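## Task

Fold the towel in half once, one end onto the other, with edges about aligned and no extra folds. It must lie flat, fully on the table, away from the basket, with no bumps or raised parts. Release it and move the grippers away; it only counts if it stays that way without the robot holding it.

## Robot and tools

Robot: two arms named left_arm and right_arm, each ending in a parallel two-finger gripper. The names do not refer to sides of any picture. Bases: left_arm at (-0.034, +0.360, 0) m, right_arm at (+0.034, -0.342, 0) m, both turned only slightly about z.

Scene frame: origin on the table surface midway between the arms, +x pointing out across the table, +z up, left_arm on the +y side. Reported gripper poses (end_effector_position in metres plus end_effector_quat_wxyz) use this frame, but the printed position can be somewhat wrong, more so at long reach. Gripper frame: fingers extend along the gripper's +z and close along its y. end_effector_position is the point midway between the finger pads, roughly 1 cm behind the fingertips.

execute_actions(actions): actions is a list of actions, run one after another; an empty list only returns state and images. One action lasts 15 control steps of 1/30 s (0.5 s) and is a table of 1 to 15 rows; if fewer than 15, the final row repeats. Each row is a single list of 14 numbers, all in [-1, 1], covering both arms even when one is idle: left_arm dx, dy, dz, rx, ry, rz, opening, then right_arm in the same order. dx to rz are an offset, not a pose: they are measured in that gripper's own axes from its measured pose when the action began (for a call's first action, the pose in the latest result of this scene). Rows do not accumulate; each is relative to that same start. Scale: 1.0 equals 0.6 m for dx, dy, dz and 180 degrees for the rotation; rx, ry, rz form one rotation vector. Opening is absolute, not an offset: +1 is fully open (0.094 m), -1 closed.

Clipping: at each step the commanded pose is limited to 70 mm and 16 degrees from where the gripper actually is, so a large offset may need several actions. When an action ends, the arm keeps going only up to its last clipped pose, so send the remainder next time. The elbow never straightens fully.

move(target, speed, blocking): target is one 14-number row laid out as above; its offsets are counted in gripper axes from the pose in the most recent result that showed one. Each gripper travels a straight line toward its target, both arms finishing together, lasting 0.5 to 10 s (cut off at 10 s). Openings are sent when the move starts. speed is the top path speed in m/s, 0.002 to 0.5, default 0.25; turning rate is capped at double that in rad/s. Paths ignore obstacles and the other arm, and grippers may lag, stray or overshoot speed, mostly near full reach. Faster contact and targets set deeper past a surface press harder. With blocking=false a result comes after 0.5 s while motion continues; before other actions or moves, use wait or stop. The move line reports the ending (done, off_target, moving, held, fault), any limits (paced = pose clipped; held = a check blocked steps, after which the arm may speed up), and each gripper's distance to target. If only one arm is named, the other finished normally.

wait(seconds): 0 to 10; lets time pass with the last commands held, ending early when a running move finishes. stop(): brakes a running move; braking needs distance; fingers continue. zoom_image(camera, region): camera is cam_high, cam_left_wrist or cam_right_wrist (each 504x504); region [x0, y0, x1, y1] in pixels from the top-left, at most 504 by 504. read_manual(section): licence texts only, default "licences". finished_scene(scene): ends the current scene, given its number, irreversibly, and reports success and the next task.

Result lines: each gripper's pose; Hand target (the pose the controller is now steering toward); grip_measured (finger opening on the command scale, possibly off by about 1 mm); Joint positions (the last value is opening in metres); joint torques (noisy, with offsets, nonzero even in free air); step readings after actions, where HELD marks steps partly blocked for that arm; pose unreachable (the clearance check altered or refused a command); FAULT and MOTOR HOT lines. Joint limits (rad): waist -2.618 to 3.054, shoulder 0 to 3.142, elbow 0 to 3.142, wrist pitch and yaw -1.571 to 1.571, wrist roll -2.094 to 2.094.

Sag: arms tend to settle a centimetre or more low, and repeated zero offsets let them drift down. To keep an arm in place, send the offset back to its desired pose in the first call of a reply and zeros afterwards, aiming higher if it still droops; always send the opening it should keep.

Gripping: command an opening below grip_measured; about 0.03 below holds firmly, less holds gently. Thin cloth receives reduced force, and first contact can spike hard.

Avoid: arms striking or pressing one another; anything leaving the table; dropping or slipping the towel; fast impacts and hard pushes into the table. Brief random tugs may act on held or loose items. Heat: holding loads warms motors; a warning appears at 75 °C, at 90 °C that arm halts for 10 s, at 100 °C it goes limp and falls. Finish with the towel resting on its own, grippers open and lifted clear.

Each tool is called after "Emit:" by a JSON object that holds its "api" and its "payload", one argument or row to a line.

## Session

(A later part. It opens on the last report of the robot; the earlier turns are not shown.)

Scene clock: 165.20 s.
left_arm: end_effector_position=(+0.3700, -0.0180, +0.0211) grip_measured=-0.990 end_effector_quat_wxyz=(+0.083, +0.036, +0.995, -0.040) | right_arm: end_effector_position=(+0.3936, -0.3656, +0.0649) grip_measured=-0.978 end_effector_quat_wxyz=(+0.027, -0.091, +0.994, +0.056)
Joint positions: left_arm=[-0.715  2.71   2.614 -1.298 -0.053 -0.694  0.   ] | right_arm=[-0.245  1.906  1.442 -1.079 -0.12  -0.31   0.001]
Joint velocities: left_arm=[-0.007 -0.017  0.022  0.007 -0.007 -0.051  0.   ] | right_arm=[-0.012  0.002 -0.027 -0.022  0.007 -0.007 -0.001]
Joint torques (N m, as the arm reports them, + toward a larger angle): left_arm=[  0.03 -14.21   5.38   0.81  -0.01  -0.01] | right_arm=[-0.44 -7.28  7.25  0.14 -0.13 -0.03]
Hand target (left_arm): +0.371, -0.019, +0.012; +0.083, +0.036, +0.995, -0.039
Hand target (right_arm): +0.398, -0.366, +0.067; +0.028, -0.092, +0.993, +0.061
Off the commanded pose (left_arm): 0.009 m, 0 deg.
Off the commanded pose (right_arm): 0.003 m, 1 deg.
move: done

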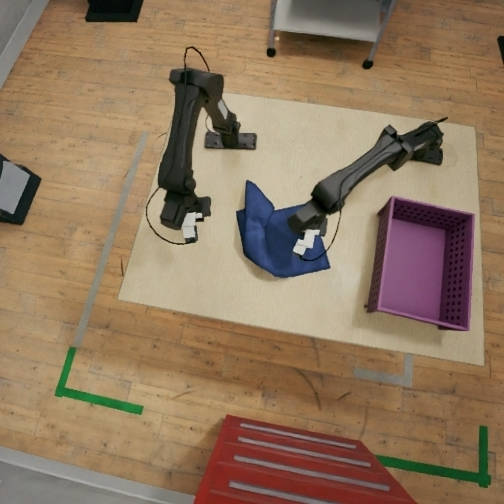

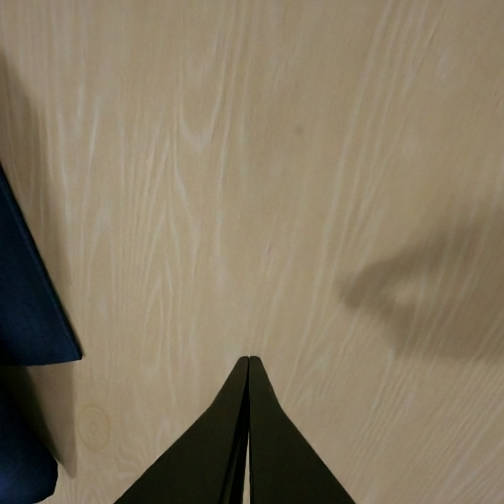

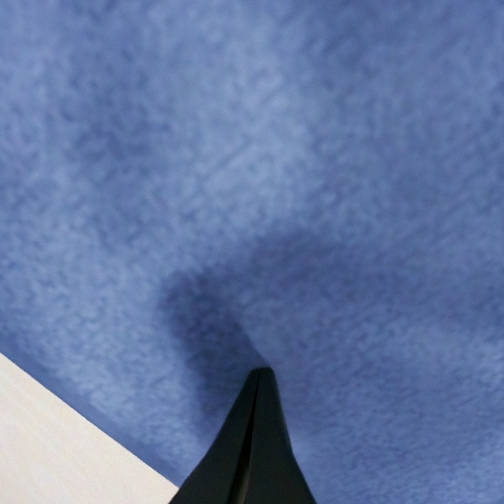

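Emit:
{"api": "zoom_image", "payload": {
  "camera": "cam_high",
  "region": [190, 160, 350, 290]
}}

Region (190, 160, 350, 290) of cam_high's 504x504 image, scaled by 3.150, with more detail than that image has; it fills the top 410 rows of this view, and the rest is white.

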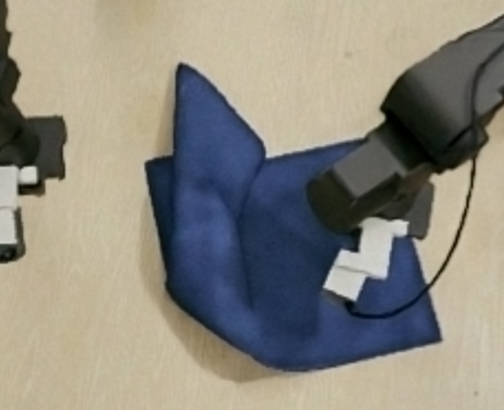

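Emit:
{"api": "move", "payload": {
  "target": [0,0,0.015,0,0,0,-1,0.233,0.3,-0.04,0.03,0,0,0.2]
}}

Scene clock: 179.67 s.
left_arm: end_effector_position=(+0.3700, -0.0180, +0.0211) grip_measured=-0.990 end_effector_quat_wxyz=(+0.083, +0.036, +0.995, -0.040) | right_arm: end_effector_position=(+0.2282, -0.2130, +0.1016) grip_measured=+0.197 end_effector_quat_wxyz=(+0.032, -0.088, +0.995, +0.023)
Joint positions: left_arm=[-0.715  2.71   2.614 -1.298 -0.053 -0.694  0.   ] | right_arm=[ 0.456  1.352  1.005 -1.146 -0.011  0.396  0.056]
Joint velocities: left_arm=[ 0.002 -0.017 -0.007  0.022 -0.022 -0.007 -0.001] | right_arm=[-0.007 -0.007 -0.007  0.022  0.022  0.007 -0.   ]
Joint torques (N m, as the arm reports them, + toward a larger angle): left_arm=[  0.   -14.25   5.47   0.79   0.    -0.02] | right_arm=[ 0.75 -5.2   4.27  0.25  0.12  0.07]
Hand target (left_arm): +0.371, -0.019, +0.012; +0.083, +0.036, +0.995, -0.039
Hand target (right_arm): +0.222, -0.217, +0.101; +0.030, -0.089, +0.995, +0.015
Off the commanded pose (left_arm): 0.009 m, 0 deg.
Off the commanded pose (right_arm): 0.008 m, 2 deg.
move: done

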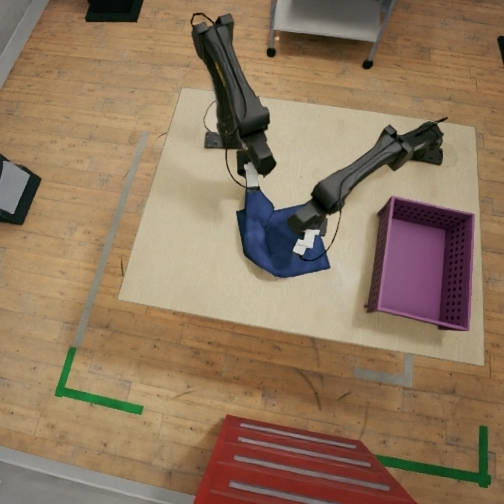

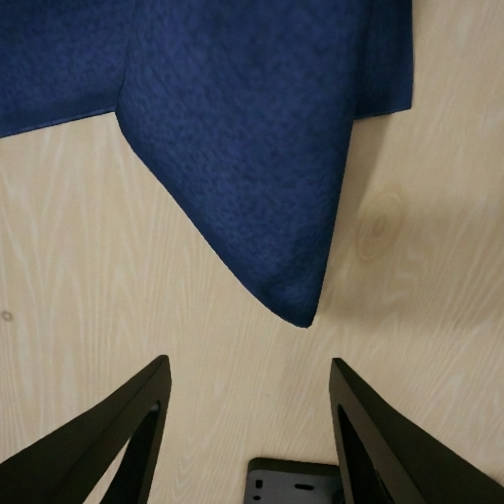

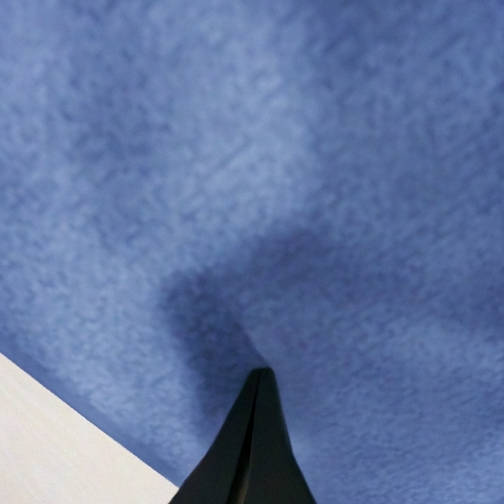

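Emit:
{"api": "move", "payload": {
  "target": [0,0,0.015,0,0,0,-1,0,-0.04,0.07,0,0,0,0.0],
  "speed": 0.1
}}

Scene clock: 194.27 s.
left_arm: end_effector_position=(+0.3700, -0.0180, +0.0211) grip_measured=-0.990 end_effector_quat_wxyz=(+0.083, +0.036, +0.995, -0.040) | right_arm: end_effector_position=(+0.2377, -0.2316, +0.0666) grip_measured=+0.003 end_effector_quat_wxyz=(+0.043, -0.091, +0.995, +0.023)
Joint positions: left_arm=[-0.715  2.71   2.614 -1.298 -0.053 -0.694  0.   ] | right_arm=[ 0.367  1.352  0.862 -0.982 -0.01   0.302  0.047]
Joint velocities: left_arm=[-0.012  0.012 -0.012 -0.007 -0.037 -0.007  0.   ] | right_arm=[-0.012  0.007  0.017 -0.007 -0.051 -0.007 -0.   ]
Joint torques (N m, as the arm reports them, + toward a larger angle): left_arm=[ -0.05 -14.25   5.33   0.76   0.01   0.  ] | right_arm=[-0.91 -2.89  4.11  0.41 -0.06 -0.03]
Hand target (left_arm): +0.371, -0.019, +0.012; +0.083, +0.036, +0.995, -0.039
Hand target (right_arm): +0.235, -0.235, +0.059; +0.032, -0.089, +0.995, +0.022
Off the commanded pose (left_arm): 0.009 m, 0 deg.
Off the commanded pose (right_arm): 0.009 m, 1 deg.
move: done

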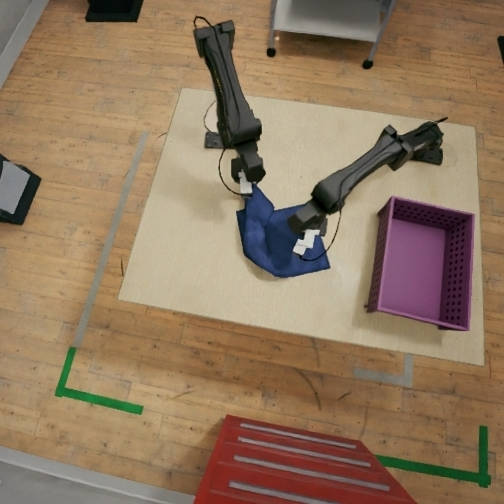

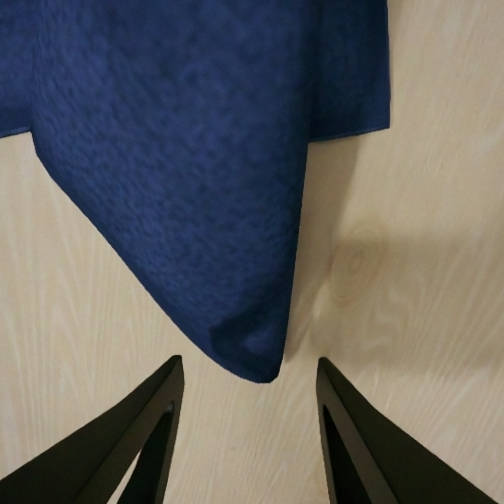

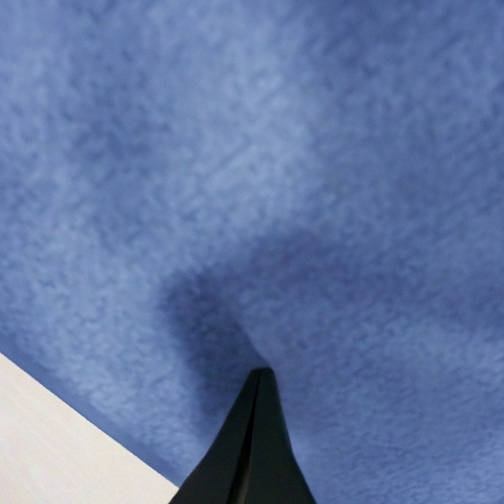

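Emit:
{"api": "move", "payload": {
  "target": [0,0,0.015,0,0,0,-1,-0.03,0,0.09,-0.03,0,0,0.0],
  "speed": 0.08
}}

Emit:
{"api": "move", "payload": {
  "target": [0,0,0.015,0,0,0,-1,0,0.0,0.02,0,0,0,-1],
  "speed": 0.05
}}

Emit:
{"api": "move", "payload": {
  "target": [0,0,0.015,0,0,0,-1,-0.05,-0.15,-0.12,0,0,0,-1],
  "speed": 0.1
}}

Scene clock: 202.03 s.
left_arm: end_effector_position=(+0.3700, -0.0180, +0.0211) grip_measured=-0.990 end_effector_quat_wxyz=(+0.083, +0.036, +0.995, -0.040) | right_arm: end_effector_position=(+0.2644, -0.2221, +0.0234) grip_measured=+0.003 end_effector_quat_wxyz=(+0.053, -0.095, +0.992, +0.069)
Joint positions: left_arm=[-0.715  2.71   2.614 -1.298 -0.053 -0.694  0.   ] | right_arm=[ 0.29   1.487  0.781 -0.722 -0.099  0.222  0.047]
Joint velocities: left_arm=[ 0.007 -0.002 -0.017 -0.007 -0.022  0.051 -0.   ] | right_arm=[ 0.002  0.017 -0.007 -0.007 -0.037 -0.022 -0.001]
Joint torques (N m, as the arm reports them, + toward a larger angle): left_arm=[  0.01 -14.21   5.35   0.79   0.02   0.  ] | right_arm=[-0.76 -3.46  3.69  0.5  -0.13  0.  ]
Hand target (left_arm): +0.371, -0.019, +0.012; +0.083, +0.036, +0.995, -0.039
Hand target (right_arm): +0.259, -0.226, +0.015; +0.039, -0.093, +0.993, +0.069
Off the commanded pose (left_arm): 0.009 m, 0 deg.
Off the commanded pose (right_arm): 0.011 m, 2 deg.
move: off_target (right_arm)

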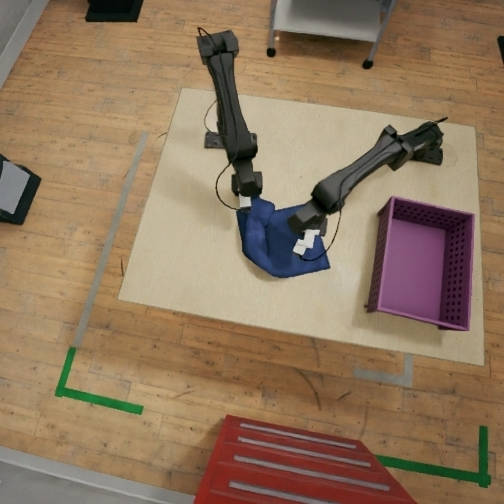

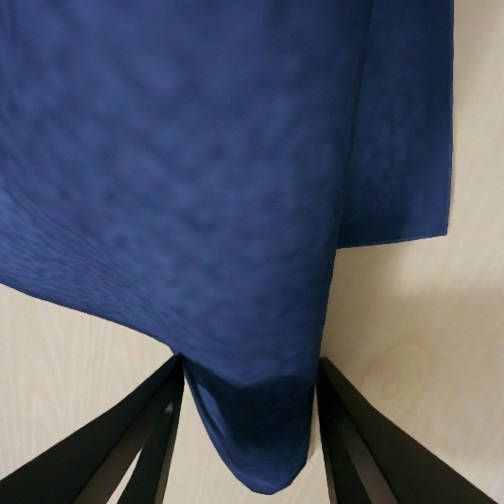

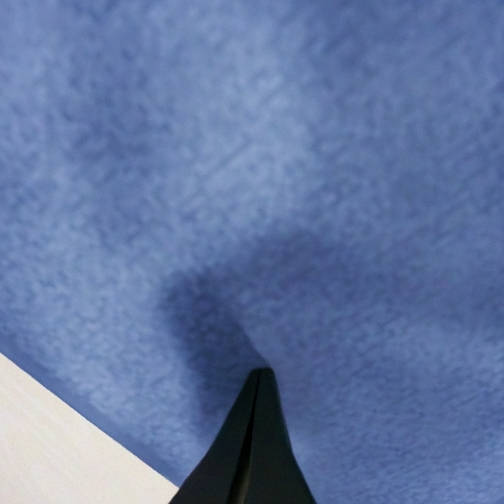

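Scene clock: 202.80 s.
left_arm: end_effector_position=(+0.3700, -0.0180, +0.0211) grip_measured=-0.990 end_effector_quat_wxyz=(+0.083, +0.036, +0.995, -0.040) | right_arm: end_effector_position=(+0.2732, -0.2182, +0.0250) grip_measured=-0.886 end_effector_quat_wxyz=(+0.072, -0.096, +0.990, +0.075)
Joint positions: left_arm=[-0.715  2.71   2.614 -1.298 -0.053 -0.694  0.   ] | right_arm=[ 0.29   1.487  0.781 -0.682 -0.1    0.222  0.005]
Joint velocities: left_arm=[-0.007  0.007  0.002 -0.007 -0.095 -0.022 -0.002] | right_arm=[-0.027 -0.017  0.002  0.037  0.022 -0.022 -0.001]
Joint torques (N m, as the arm reports them, + toward a larger angle): left_arm=[ -0.08 -14.22   5.33   0.79   0.    -0.01] | right_arm=[ 0.34 -2.81  3.46  0.62 -0.01  0.09]
Hand target (left_arm): +0.371, -0.019, +0.012; +0.083, +0.036, +0.995, -0.039
Hand target (right_arm): +0.265, -0.221, +0.012; +0.053, -0.095, +0.992, +0.069
Off the commanded pose (left_arm): 0.009 m, 0 deg.
Off the commanded pose (right_arm): 0.016 m, 2 deg.
move: off_target (right_arm)

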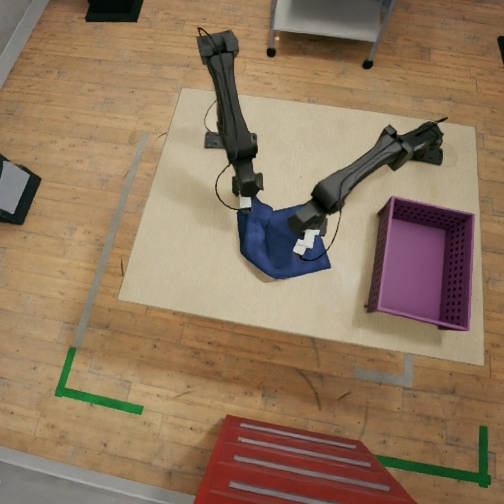

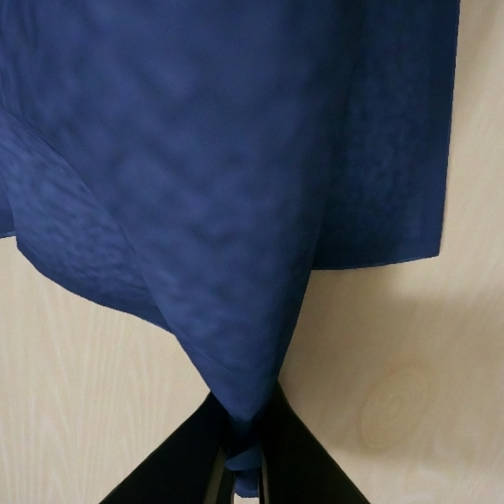

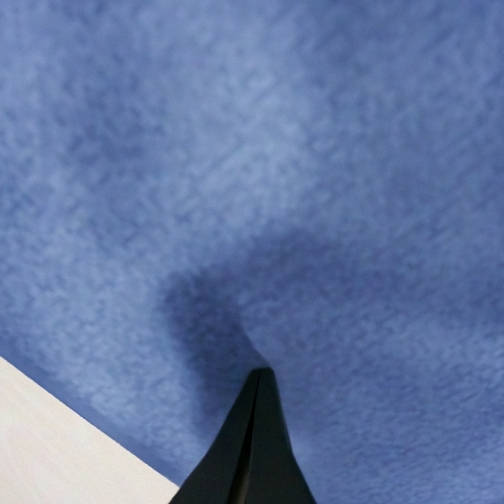

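Scene clock: 204.53 s.
left_arm: end_effector_position=(+0.3701, -0.0181, +0.0211) grip_measured=-0.990 end_effector_quat_wxyz=(+0.083, +0.036, +0.995, -0.040) | right_arm: end_effector_position=(+0.3086, -0.3117, +0.0822) grip_measured=-0.886 end_effector_quat_wxyz=(+0.068, -0.097, +0.991, +0.066)
Joint positions: left_arm=[-0.715  2.71   2.614 -1.298 -0.053 -0.694  0.   ] | right_arm=[-0.104  1.487  1.028 -0.987 -0.143 -0.173  0.005]
Joint velocities: left_arm=[-0.002  0.012 -0.002  0.022  0.051 -0.051 -0.001] | right_arm=[-0.002 -0.007  0.012 -0.095  0.037  0.051  0.001]
Joint torques (N m, as the arm reports them, + toward a larger angle): left_arm=[  0.06 -14.21   5.22   0.78  -0.01   0.01] | right_arm=[-0.69 -4.65  7.47  0.29 -0.19 -0.02]
Hand target (left_arm): +0.371, -0.019, +0.012; +0.083, +0.036, +0.995, -0.039
Hand target (right_arm): +0.313, -0.312, +0.088; +0.072, -0.097, +0.990, +0.072
Off the commanded pose (left_arm): 0.009 m, 0 deg.
Off the commanded pose (right_arm): 0.006 m, 1 deg.
move: done

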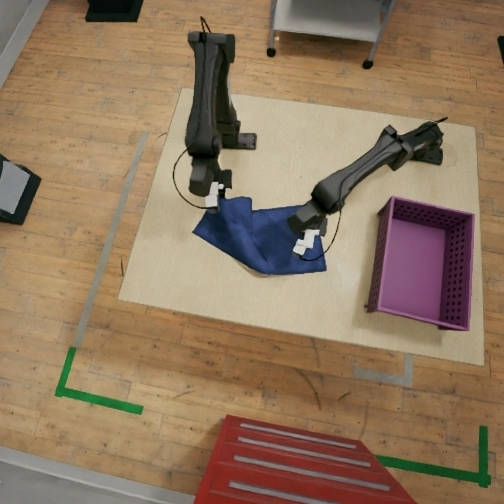

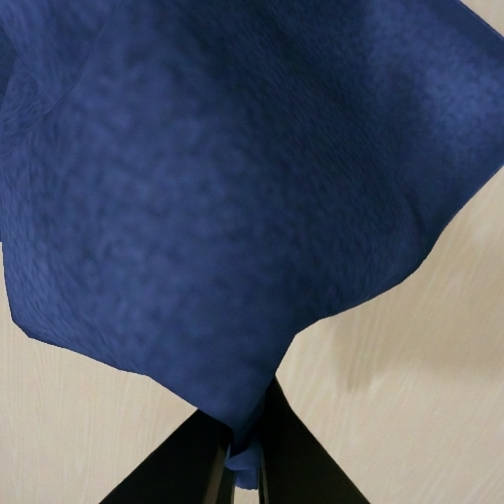

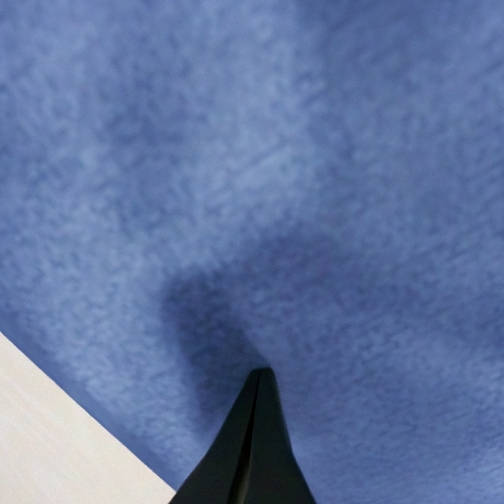

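Emit:
{"api": "move", "payload": {
  "target": [0,0,0.015,0,0,0,-1,-0.03,-0.19,0.02,0,0,-0.2,-1],
  "speed": 0.1
}}

Scene clock: 213.23 s.
left_arm: end_effector_position=(+0.3723, -0.0212, +0.0217) grip_measured=-0.990 end_effector_quat_wxyz=(+0.088, +0.036, +0.994, -0.046) | right_arm: end_effector_position=(+0.3429, -0.4120, +0.0579) grip_measured=-0.886 end_effector_quat_wxyz=(+0.075, -0.401, +0.912, +0.041)
Joint positions: left_arm=[-0.715  2.71   2.614 -1.282 -0.049 -0.694  0.   ] | right_arm=[-0.435  1.725  1.179 -0.967 -0.161 -1.143  0.005]
Joint velocities: left_arm=[ 0.017  0.012  0.002  0.007 -0.007  0.022  0.   ] | right_arm=[-0.002  0.002 -0.012  0.007 -0.051 -0.066 -0.   ]
Joint torques (N m, as the arm reports them, + toward a larger angle): left_arm=[ -0.02 -14.21   5.29   0.66  -0.03  -0.01] | right_arm=[-0.97 -5.45  7.43  0.31 -0.17  0.  ]
Hand target (left_arm): +0.371, -0.019, +0.012; +0.083, +0.036, +0.995, -0.039
Hand target (right_arm): +0.351, -0.418, +0.060; +0.083, -0.398, +0.913, +0.039
Off the commanded pose (left_arm): 0.010 m, 1 deg.
Off the commanded pose (right_arm): 0.009 m, 1 deg.
move: done

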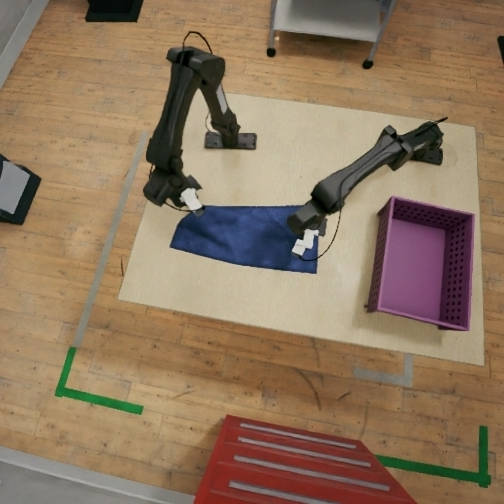

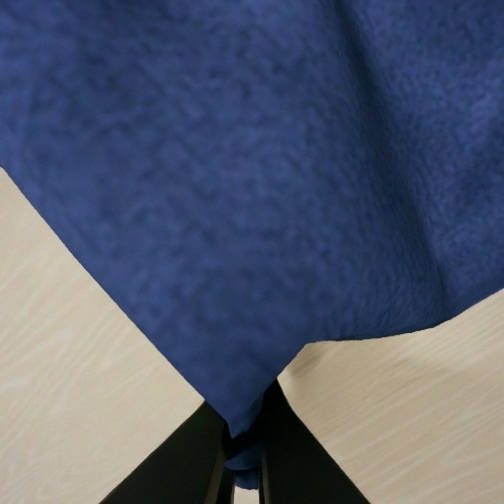

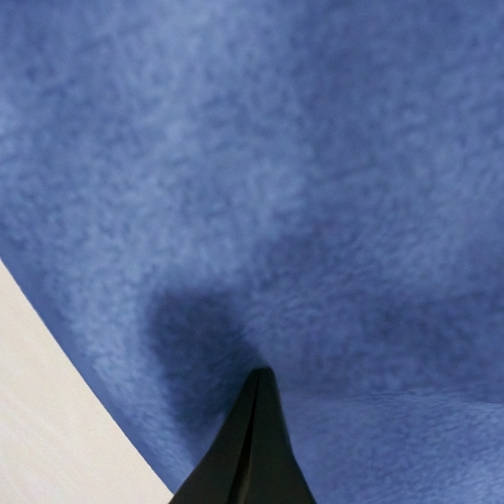

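Pull slightly outward and lower, release, lift.

Emit:
{"api": "move", "payload": {
  "target": [0,0,0.015,0,0,0,-1,0.05,0.02,0.04,0,0,0,-1],
  "speed": 0.08
}}

Emit:
{"api": "move", "payload": {
  "target": [0,0,0.015,0,0,0,-1,0,0,0,0,0,0,-0.2]
}}

Emit:
{"api": "move", "payload": {
  "target": [0,0,0.015,0,0,0,-1,0.05,0,-0.15,0,0,0,-0.2]
}}

Scene clock: 220.27 s.
left_arm: end_effector_position=(+0.3746, -0.0250, +0.0226) grip_measured=-0.990 end_effector_quat_wxyz=(+0.092, +0.036, +0.994, -0.055) | right_arm: end_effector_position=(+0.3198, -0.4199, +0.0282) grip_measured=-0.886 end_effector_quat_wxyz=(+0.069, -0.405, +0.911, +0.045)
Joint positions: left_arm=[-0.715  2.71   2.614 -1.265 -0.042 -0.694  0.   ] | right_arm=[-0.484  1.712  1.039 -0.863 -0.161 -1.202  0.005]
Joint velocities: left_arm=[-0.007 -0.022  0.007 -0.051 -0.11  -0.022  0.   ] | right_arm=[ 0.012  0.002 -0.002 -0.022 -0.037 -0.051 -0.001]
Joint torques (N m, as the arm reports them, + toward a larger angle): left_arm=[  0.05 -14.06   5.82   0.69  -0.06   0.  ] | right_arm=[-1.06 -7.81  3.57  0.35 -0.12 -0.03]
Hand target (left_arm): +0.374, -0.022, +0.013; +0.087, +0.036, +0.994, -0.046
Hand target (right_arm): +0.316, -0.423, +0.029; +0.074, -0.402, +0.912, +0.040
Off the commanded pose (left_arm): 0.010 m, 1 deg.
Off the commanded pose (right_arm): 0.004 m, 1 deg.
move: done

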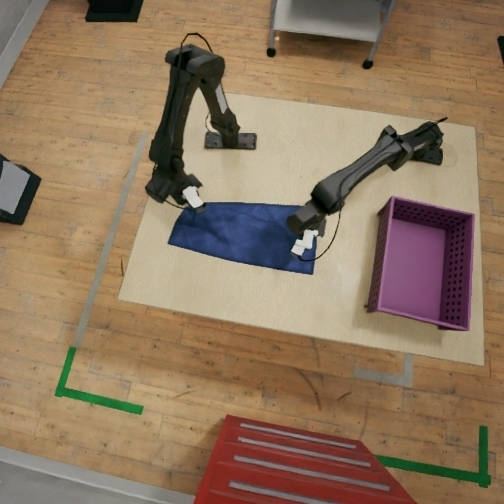

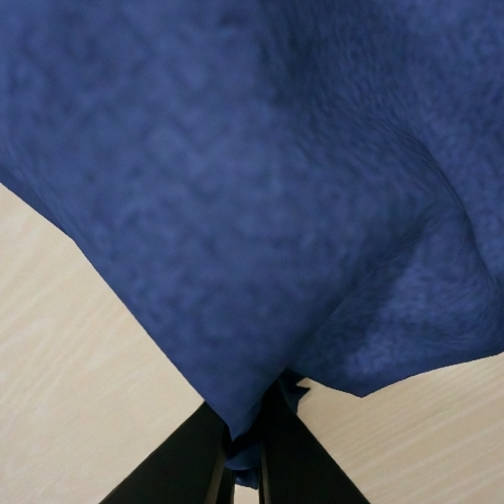

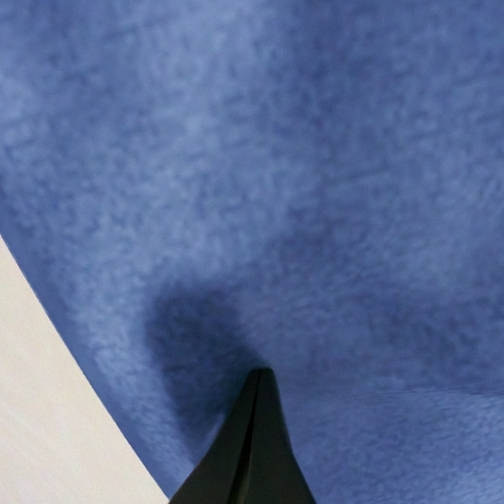

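Scene clock: 220.97 s.
left_arm: end_effector_position=(+0.3748, -0.0255, +0.0227) grip_measured=-0.990 end_effector_quat_wxyz=(+0.092, +0.036, +0.993, -0.056) | right_arm: end_effector_position=(+0.3198, -0.4199, +0.0282) grip_measured=-0.203 end_effector_quat_wxyz=(+0.069, -0.405, +0.911, +0.045)
Joint positions: left_arm=[-0.715  2.71   2.614 -1.262 -0.041 -0.694  0.   ] | right_arm=[-0.484  1.712  1.039 -0.863 -0.161 -1.202  0.037]
Joint velocities: left_arm=[ 0.002  0.002 -0.027  0.022  0.066  0.037  0.   ] | right_arm=[-0.002 -0.002  0.017 -0.007 -0.007 -0.037  0.001]
Joint torques (N m, as the arm reports them, + toward a larger angle): left_arm=[ -0.03 -14.06   5.96   0.8    0.02  -0.02] | right_arm=[ 0.08 -6.37  5.1   0.26 -0.08  0.01]
Hand target (left_arm): +0.376, -0.026, +0.014; +0.092, +0.036, +0.994, -0.054
Hand target (right_arm): +0.320, -0.420, +0.028; +0.069, -0.405, +0.911, +0.045
Off the commanded pose (left_arm): 0.009 m, 0 deg.
Off the commanded pose (right_arm): 0.000 m, 0 deg.
move: done

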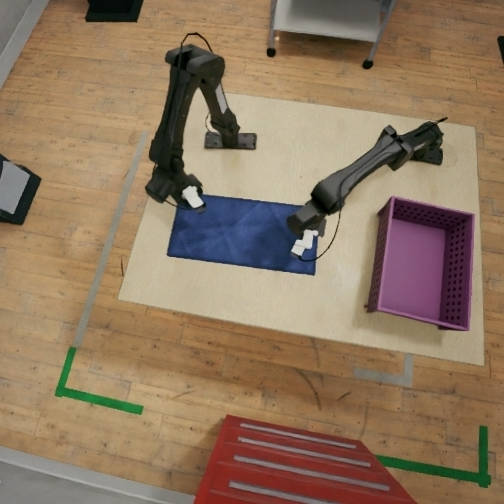

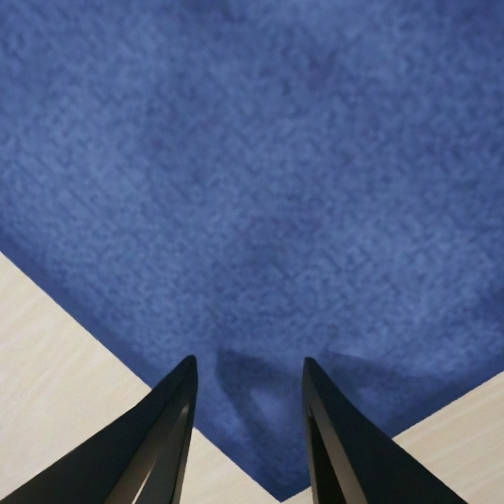

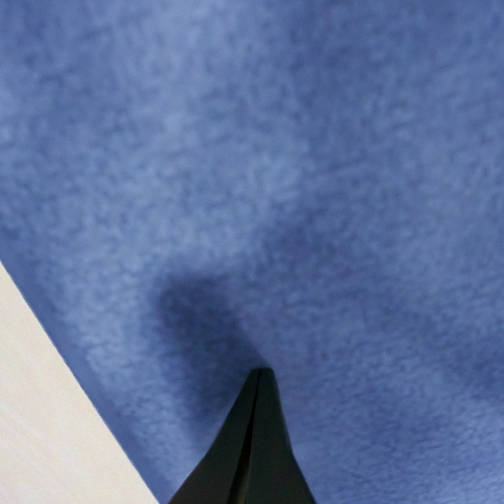

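Scene clock: 222.10 s.
left_arm: end_effector_position=(+0.3750, -0.0257, +0.0227) grip_measured=-0.990 end_effector_quat_wxyz=(+0.093, +0.036, +0.993, -0.056) | right_arm: end_effector_position=(+0.2922, -0.4521, +0.1050) grip_measured=-0.203 end_effector_quat_wxyz=(+0.064, -0.405, +0.911, +0.048)
Joint positions: left_arm=[-0.715  2.71   2.614 -1.262 -0.041 -0.694  0.   ] | right_arm=[-0.626  1.605  1.24  -1.206 -0.16  -1.347  0.037]
Joint velocities: left_arm=[-0.017 -0.022 -0.002  0.037  0.007  0.022 -0.   ] | right_arm=[ 0.017 -0.007 -0.012 -0.037 -0.022  0.007 -0.001]
Joint torques (N m, as the arm reports them, + toward a larger angle): left_arm=[ -0.12 -14.1    6.17   0.82   0.01  -0.02] | right_arm=[-0.52 -6.29  6.99  0.08 -0.09 -0.04]
Hand target (left_arm): +0.376, -0.027, +0.014; +0.092, +0.036, +0.994, -0.056
Hand target (right_arm): +0.293, -0.455, +0.112; +0.068, -0.405, +0.911, +0.043
Off the commanded pose (left_arm): 0.009 m, 0 deg.
Off the commanded pose (right_arm): 0.007 m, 1 deg.
move: done

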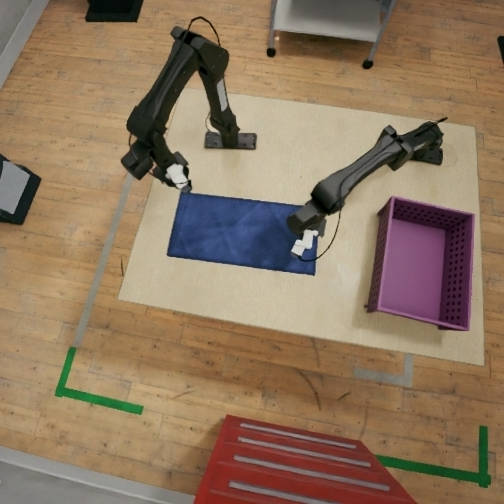

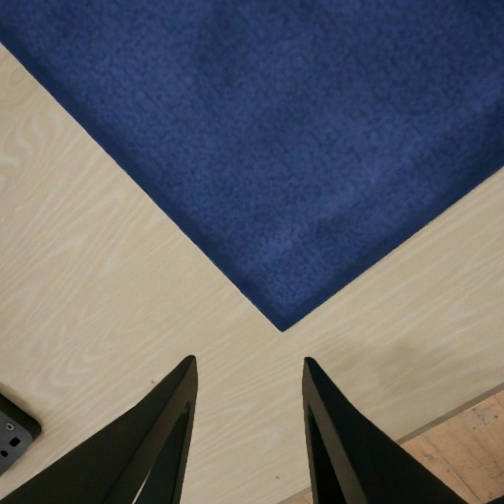

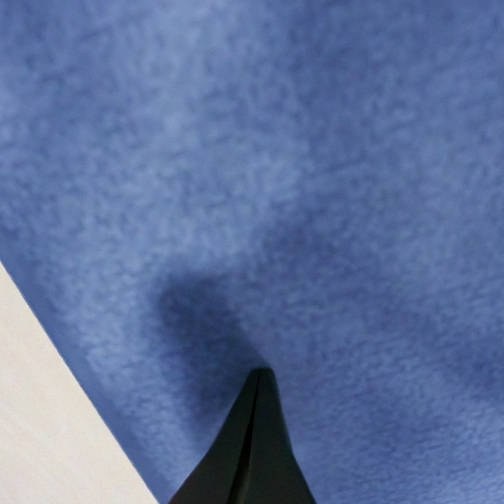

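Emit:
{"api": "move", "payload": {
  "target": [0,0,0.015,0,0,0,-1,-0.125,-0.16,0.075,0,0,0.283,-0.2]
}}

Scene clock: 233.37 s.
left_arm: end_effector_position=(+0.3750, -0.0257, +0.0227) grip_measured=-0.990 end_effector_quat_wxyz=(+0.093, +0.036, +0.993, -0.056) | right_arm: end_effector_position=(+0.4110, -0.4563, +0.0690) grip_measured=-0.203 end_effector_quat_wxyz=(+0.039, +0.028, +0.996, +0.071)
Joint positions: left_arm=[-0.715  2.71   2.614 -1.262 -0.041 -0.694  0.   ] | right_arm=[-0.487  2.032  1.633 -1.146 -0.16  -0.313  0.037]
Joint velocities: left_arm=[ 0.017 -0.012 -0.017 -0.051 -0.066 -0.066  0.   ] | right_arm=[-0.032 -0.002  0.007  0.037 -0.051 -0.022  0.001]
Joint torques (N m, as the arm reports them, + toward a larger angle): left_arm=[ -0.02 -14.04   6.02   0.79   0.02   0.  ] | right_arm=[ 0.86 -7.95  7.41  0.18 -0.06  0.09]
Hand target (left_arm): +0.376, -0.027, +0.014; +0.092, +0.036, +0.993, -0.056
Hand target (right_arm): +0.417, -0.454, +0.068; +0.038, +0.026, +0.996, +0.072
Off the commanded pose (left_arm): 0.009 m, 0 deg.
Off the commanded pose (right_arm): 0.006 m, 0 deg.
move: done

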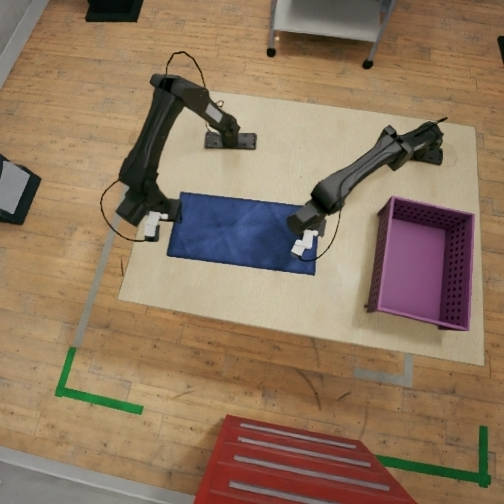

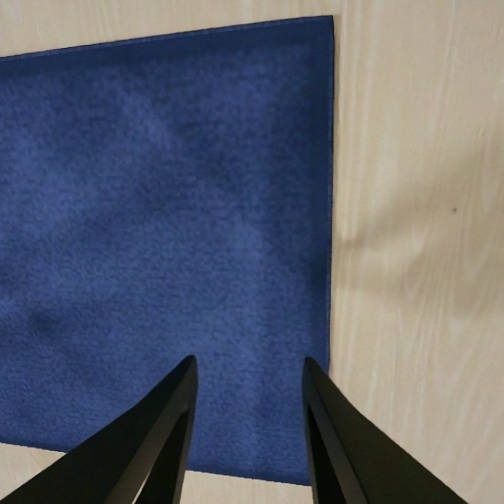

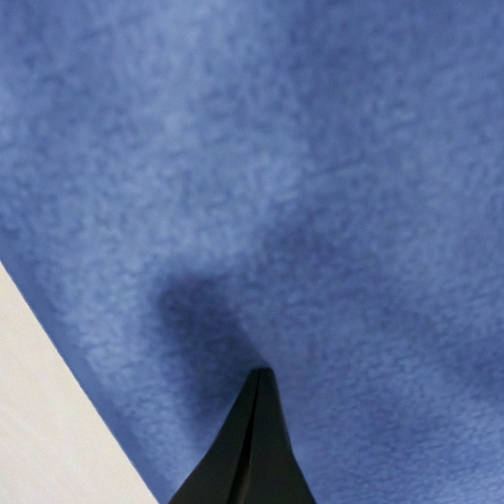

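Emit:
{"api": "move", "payload": {
  "target": [0,0,0.015,0,0,0,-1,-0.03,-0.043,0.105,0,0,0,-0.2],
  "speed": 0.08
}}

Emit:
{"api": "move", "payload": {
  "target": [0,0,0.015,0,0,0,-1,0,0.0,0.025,0,0,0,-1],
  "speed": 0.05
}}

Emit:
{"api": "move", "payload": {
  "target": [0,0,0.015,0,0,0,-1,0,0.08,-0.15,0,0,0,-1],
  "speed": 0.1
}}

Scene clock: 240.47 s.
left_arm: end_effector_position=(+0.3750, -0.0257, +0.0227) grip_measured=-0.990 end_effector_quat_wxyz=(+0.093, +0.036, +0.993, -0.056) | right_arm: end_effector_position=(+0.4343, -0.4689, +0.0186) grip_measured=-0.203 end_effector_quat_wxyz=(+0.046, +0.025, +0.996, +0.069)
Joint positions: left_arm=[-0.715  2.71   2.614 -1.262 -0.041 -0.694  0.   ] | right_arm=[-0.495  2.165  1.633 -0.999 -0.161 -0.326  0.037]
Joint velocities: left_arm=[-0.002  0.002  0.017 -0.081 -0.051 -0.095  0.   ] | right_arm=[-0.022  0.002 -0.017  0.007  0.022 -0.007 -0.001]
Joint torques (N m, as the arm reports them, + toward a larger angle): left_arm=[  0.07 -14.07   6.07   0.83   0.    -0.01] | right_arm=[-0.8  -8.23  4.67  0.45 -0.06 -0.05]
Hand target (left_arm): +0.376, -0.027, +0.014; +0.092, +0.036, +0.993, -0.056
Hand target (right_arm): +0.432, -0.474, +0.005; +0.039, +0.027, +0.996, +0.071
Off the commanded pose (left_arm): 0.009 m, 0 deg.
Off the commanded pose (right_arm): 0.015 m, 1 deg.
move: off_target (right_arm)

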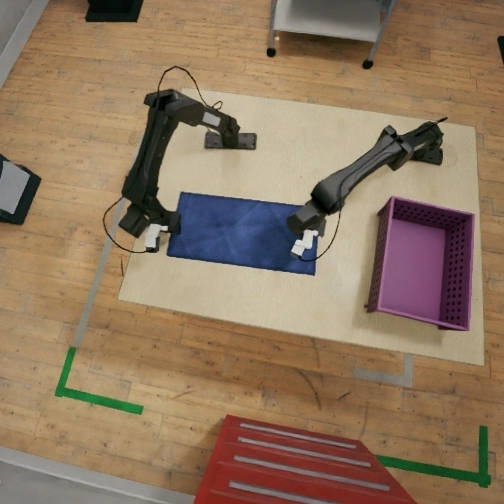

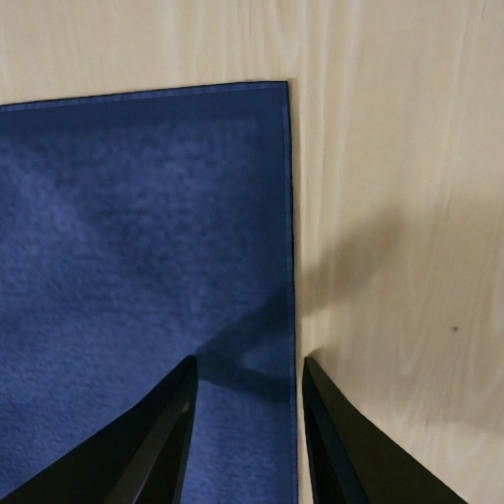

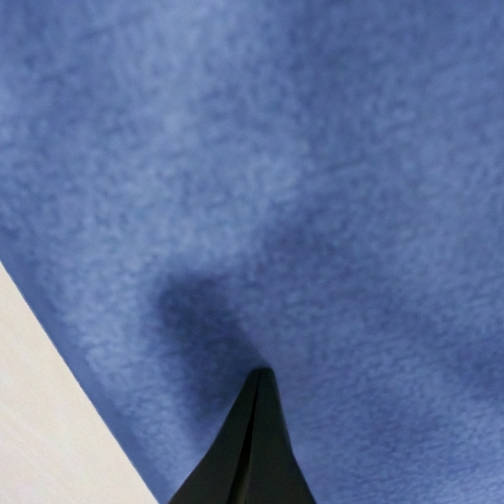

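Scene clock: 241.17 s.
left_arm: end_effector_position=(+0.3757, -0.0264, +0.0229) grip_measured=-0.990 end_effector_quat_wxyz=(+0.094, +0.036, +0.993, -0.057) | right_arm: end_effector_position=(+0.4373, -0.4696, +0.0192) grip_measured=-0.970 end_effector_quat_wxyz=(+0.053, +0.025, +0.996, +0.068)
Joint positions: left_arm=[-0.715  2.71   2.614 -1.257 -0.041 -0.694  0.   ] | right_arm=[-0.495  2.164  1.633 -0.987 -0.164 -0.325  0.001]
Joint velocities: left_arm=[-0.017  0.017 -0.002 -0.095  0.007  0.037  0.   ] | right_arm=[-0.017  0.002 -0.007 -0.037  0.022 -0.051 -0.   ]
Joint torques (N m, as the arm reports them, + toward a larger angle): left_arm=[  0.04 -14.08   6.03   0.77  -0.01  -0.03] | right_arm=[ 0.37 -8.93  3.16  0.57 -0.03  0.05]
Hand target (left_arm): +0.376, -0.027, +0.014; +0.093, +0.036, +0.993, -0.056
Hand target (right_arm): +0.435, -0.467, +0.004; +0.046, +0.025, +0.996, +0.069
Off the commanded pose (left_arm): 0.009 m, 0 deg.
Off the commanded pose (right_arm): 0.016 m, 1 deg.
move: off_target (right_arm)

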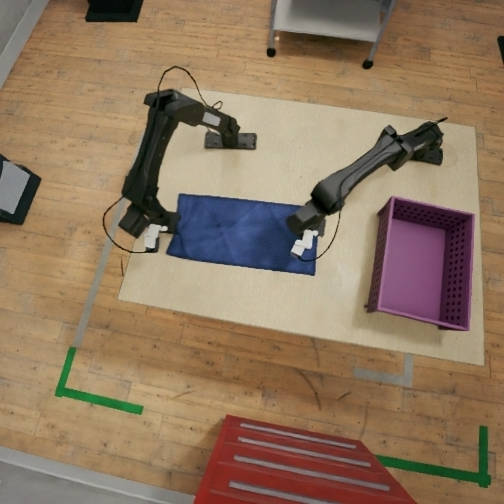

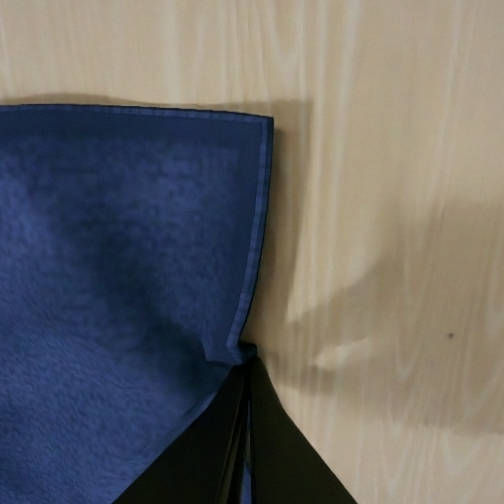

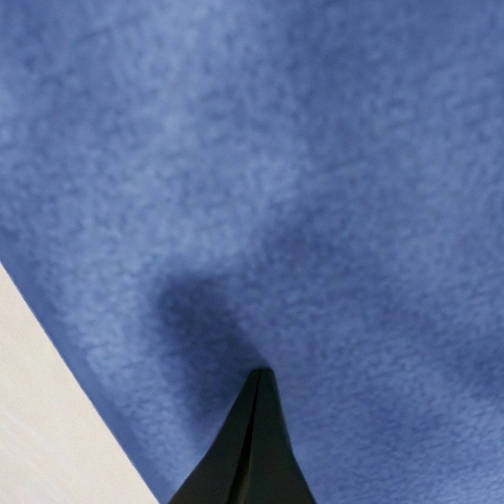

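Scene clock: 242.73 s.
left_arm: end_effector_position=(+0.3762, -0.0269, +0.0231) grip_measured=-0.990 end_effector_quat_wxyz=(+0.095, +0.036, +0.993, -0.058) | right_arm: end_effector_position=(+0.4260, -0.4366, +0.1019) grip_measured=-0.971 end_effector_quat_wxyz=(+0.040, +0.028, +0.996, +0.074)
Joint positions: left_arm=[-0.715  2.71   2.614 -1.254 -0.041 -0.694  0.   ] | right_arm=[-0.429  2.048  1.787 -1.274 -0.164 -0.254  0.001]
Joint velocities: left_arm=[ 0.022  0.017 -0.012  0.037  0.11  -0.037 -0.   ] | right_arm=[-0.007  0.002 -0.002 -0.022 -0.11   0.007 -0.001]
Joint torques (N m, as the arm reports them, + toward a larger angle): left_arm=[ -0.03 -14.17   6.12   0.79   0.01   0.  ] | right_arm=[  0.73 -10.46   7.35   0.16  -0.06   0.09]
Hand target (left_arm): +0.377, -0.027, +0.014; +0.094, +0.036, +0.993, -0.057
Hand target (right_arm): +0.430, -0.434, +0.115; +0.053, +0.025, +0.996, +0.069
Off the commanded pose (left_arm): 0.009 m, 0 deg.
Off the commanded pose (right_arm): 0.013 m, 2 deg.
move: off_target (right_arm)

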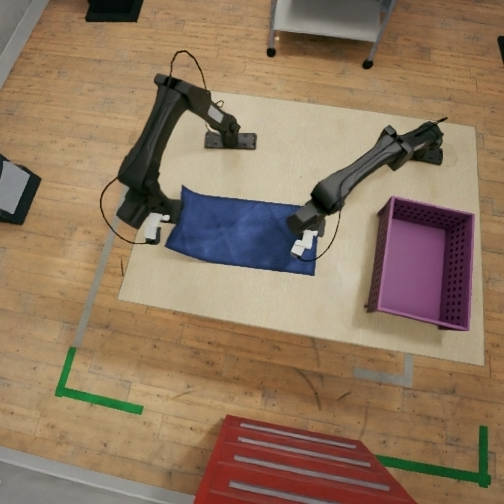

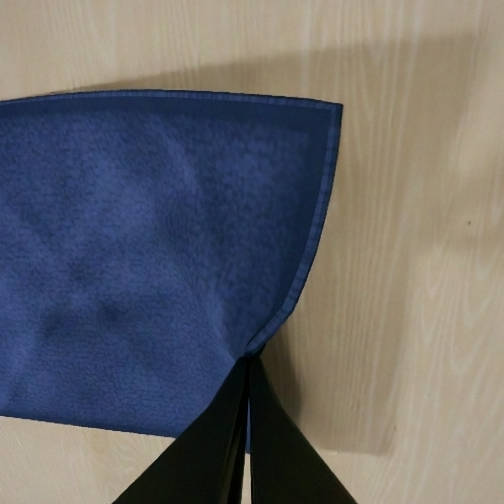

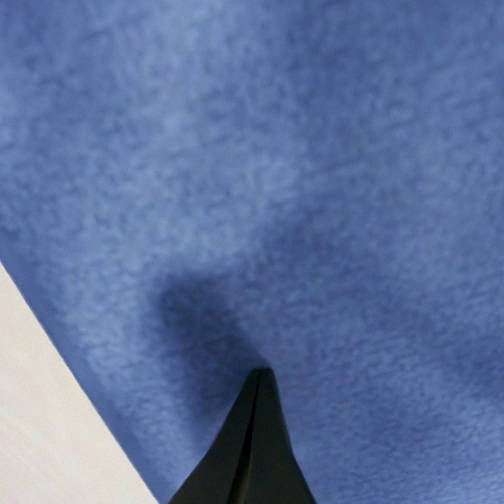

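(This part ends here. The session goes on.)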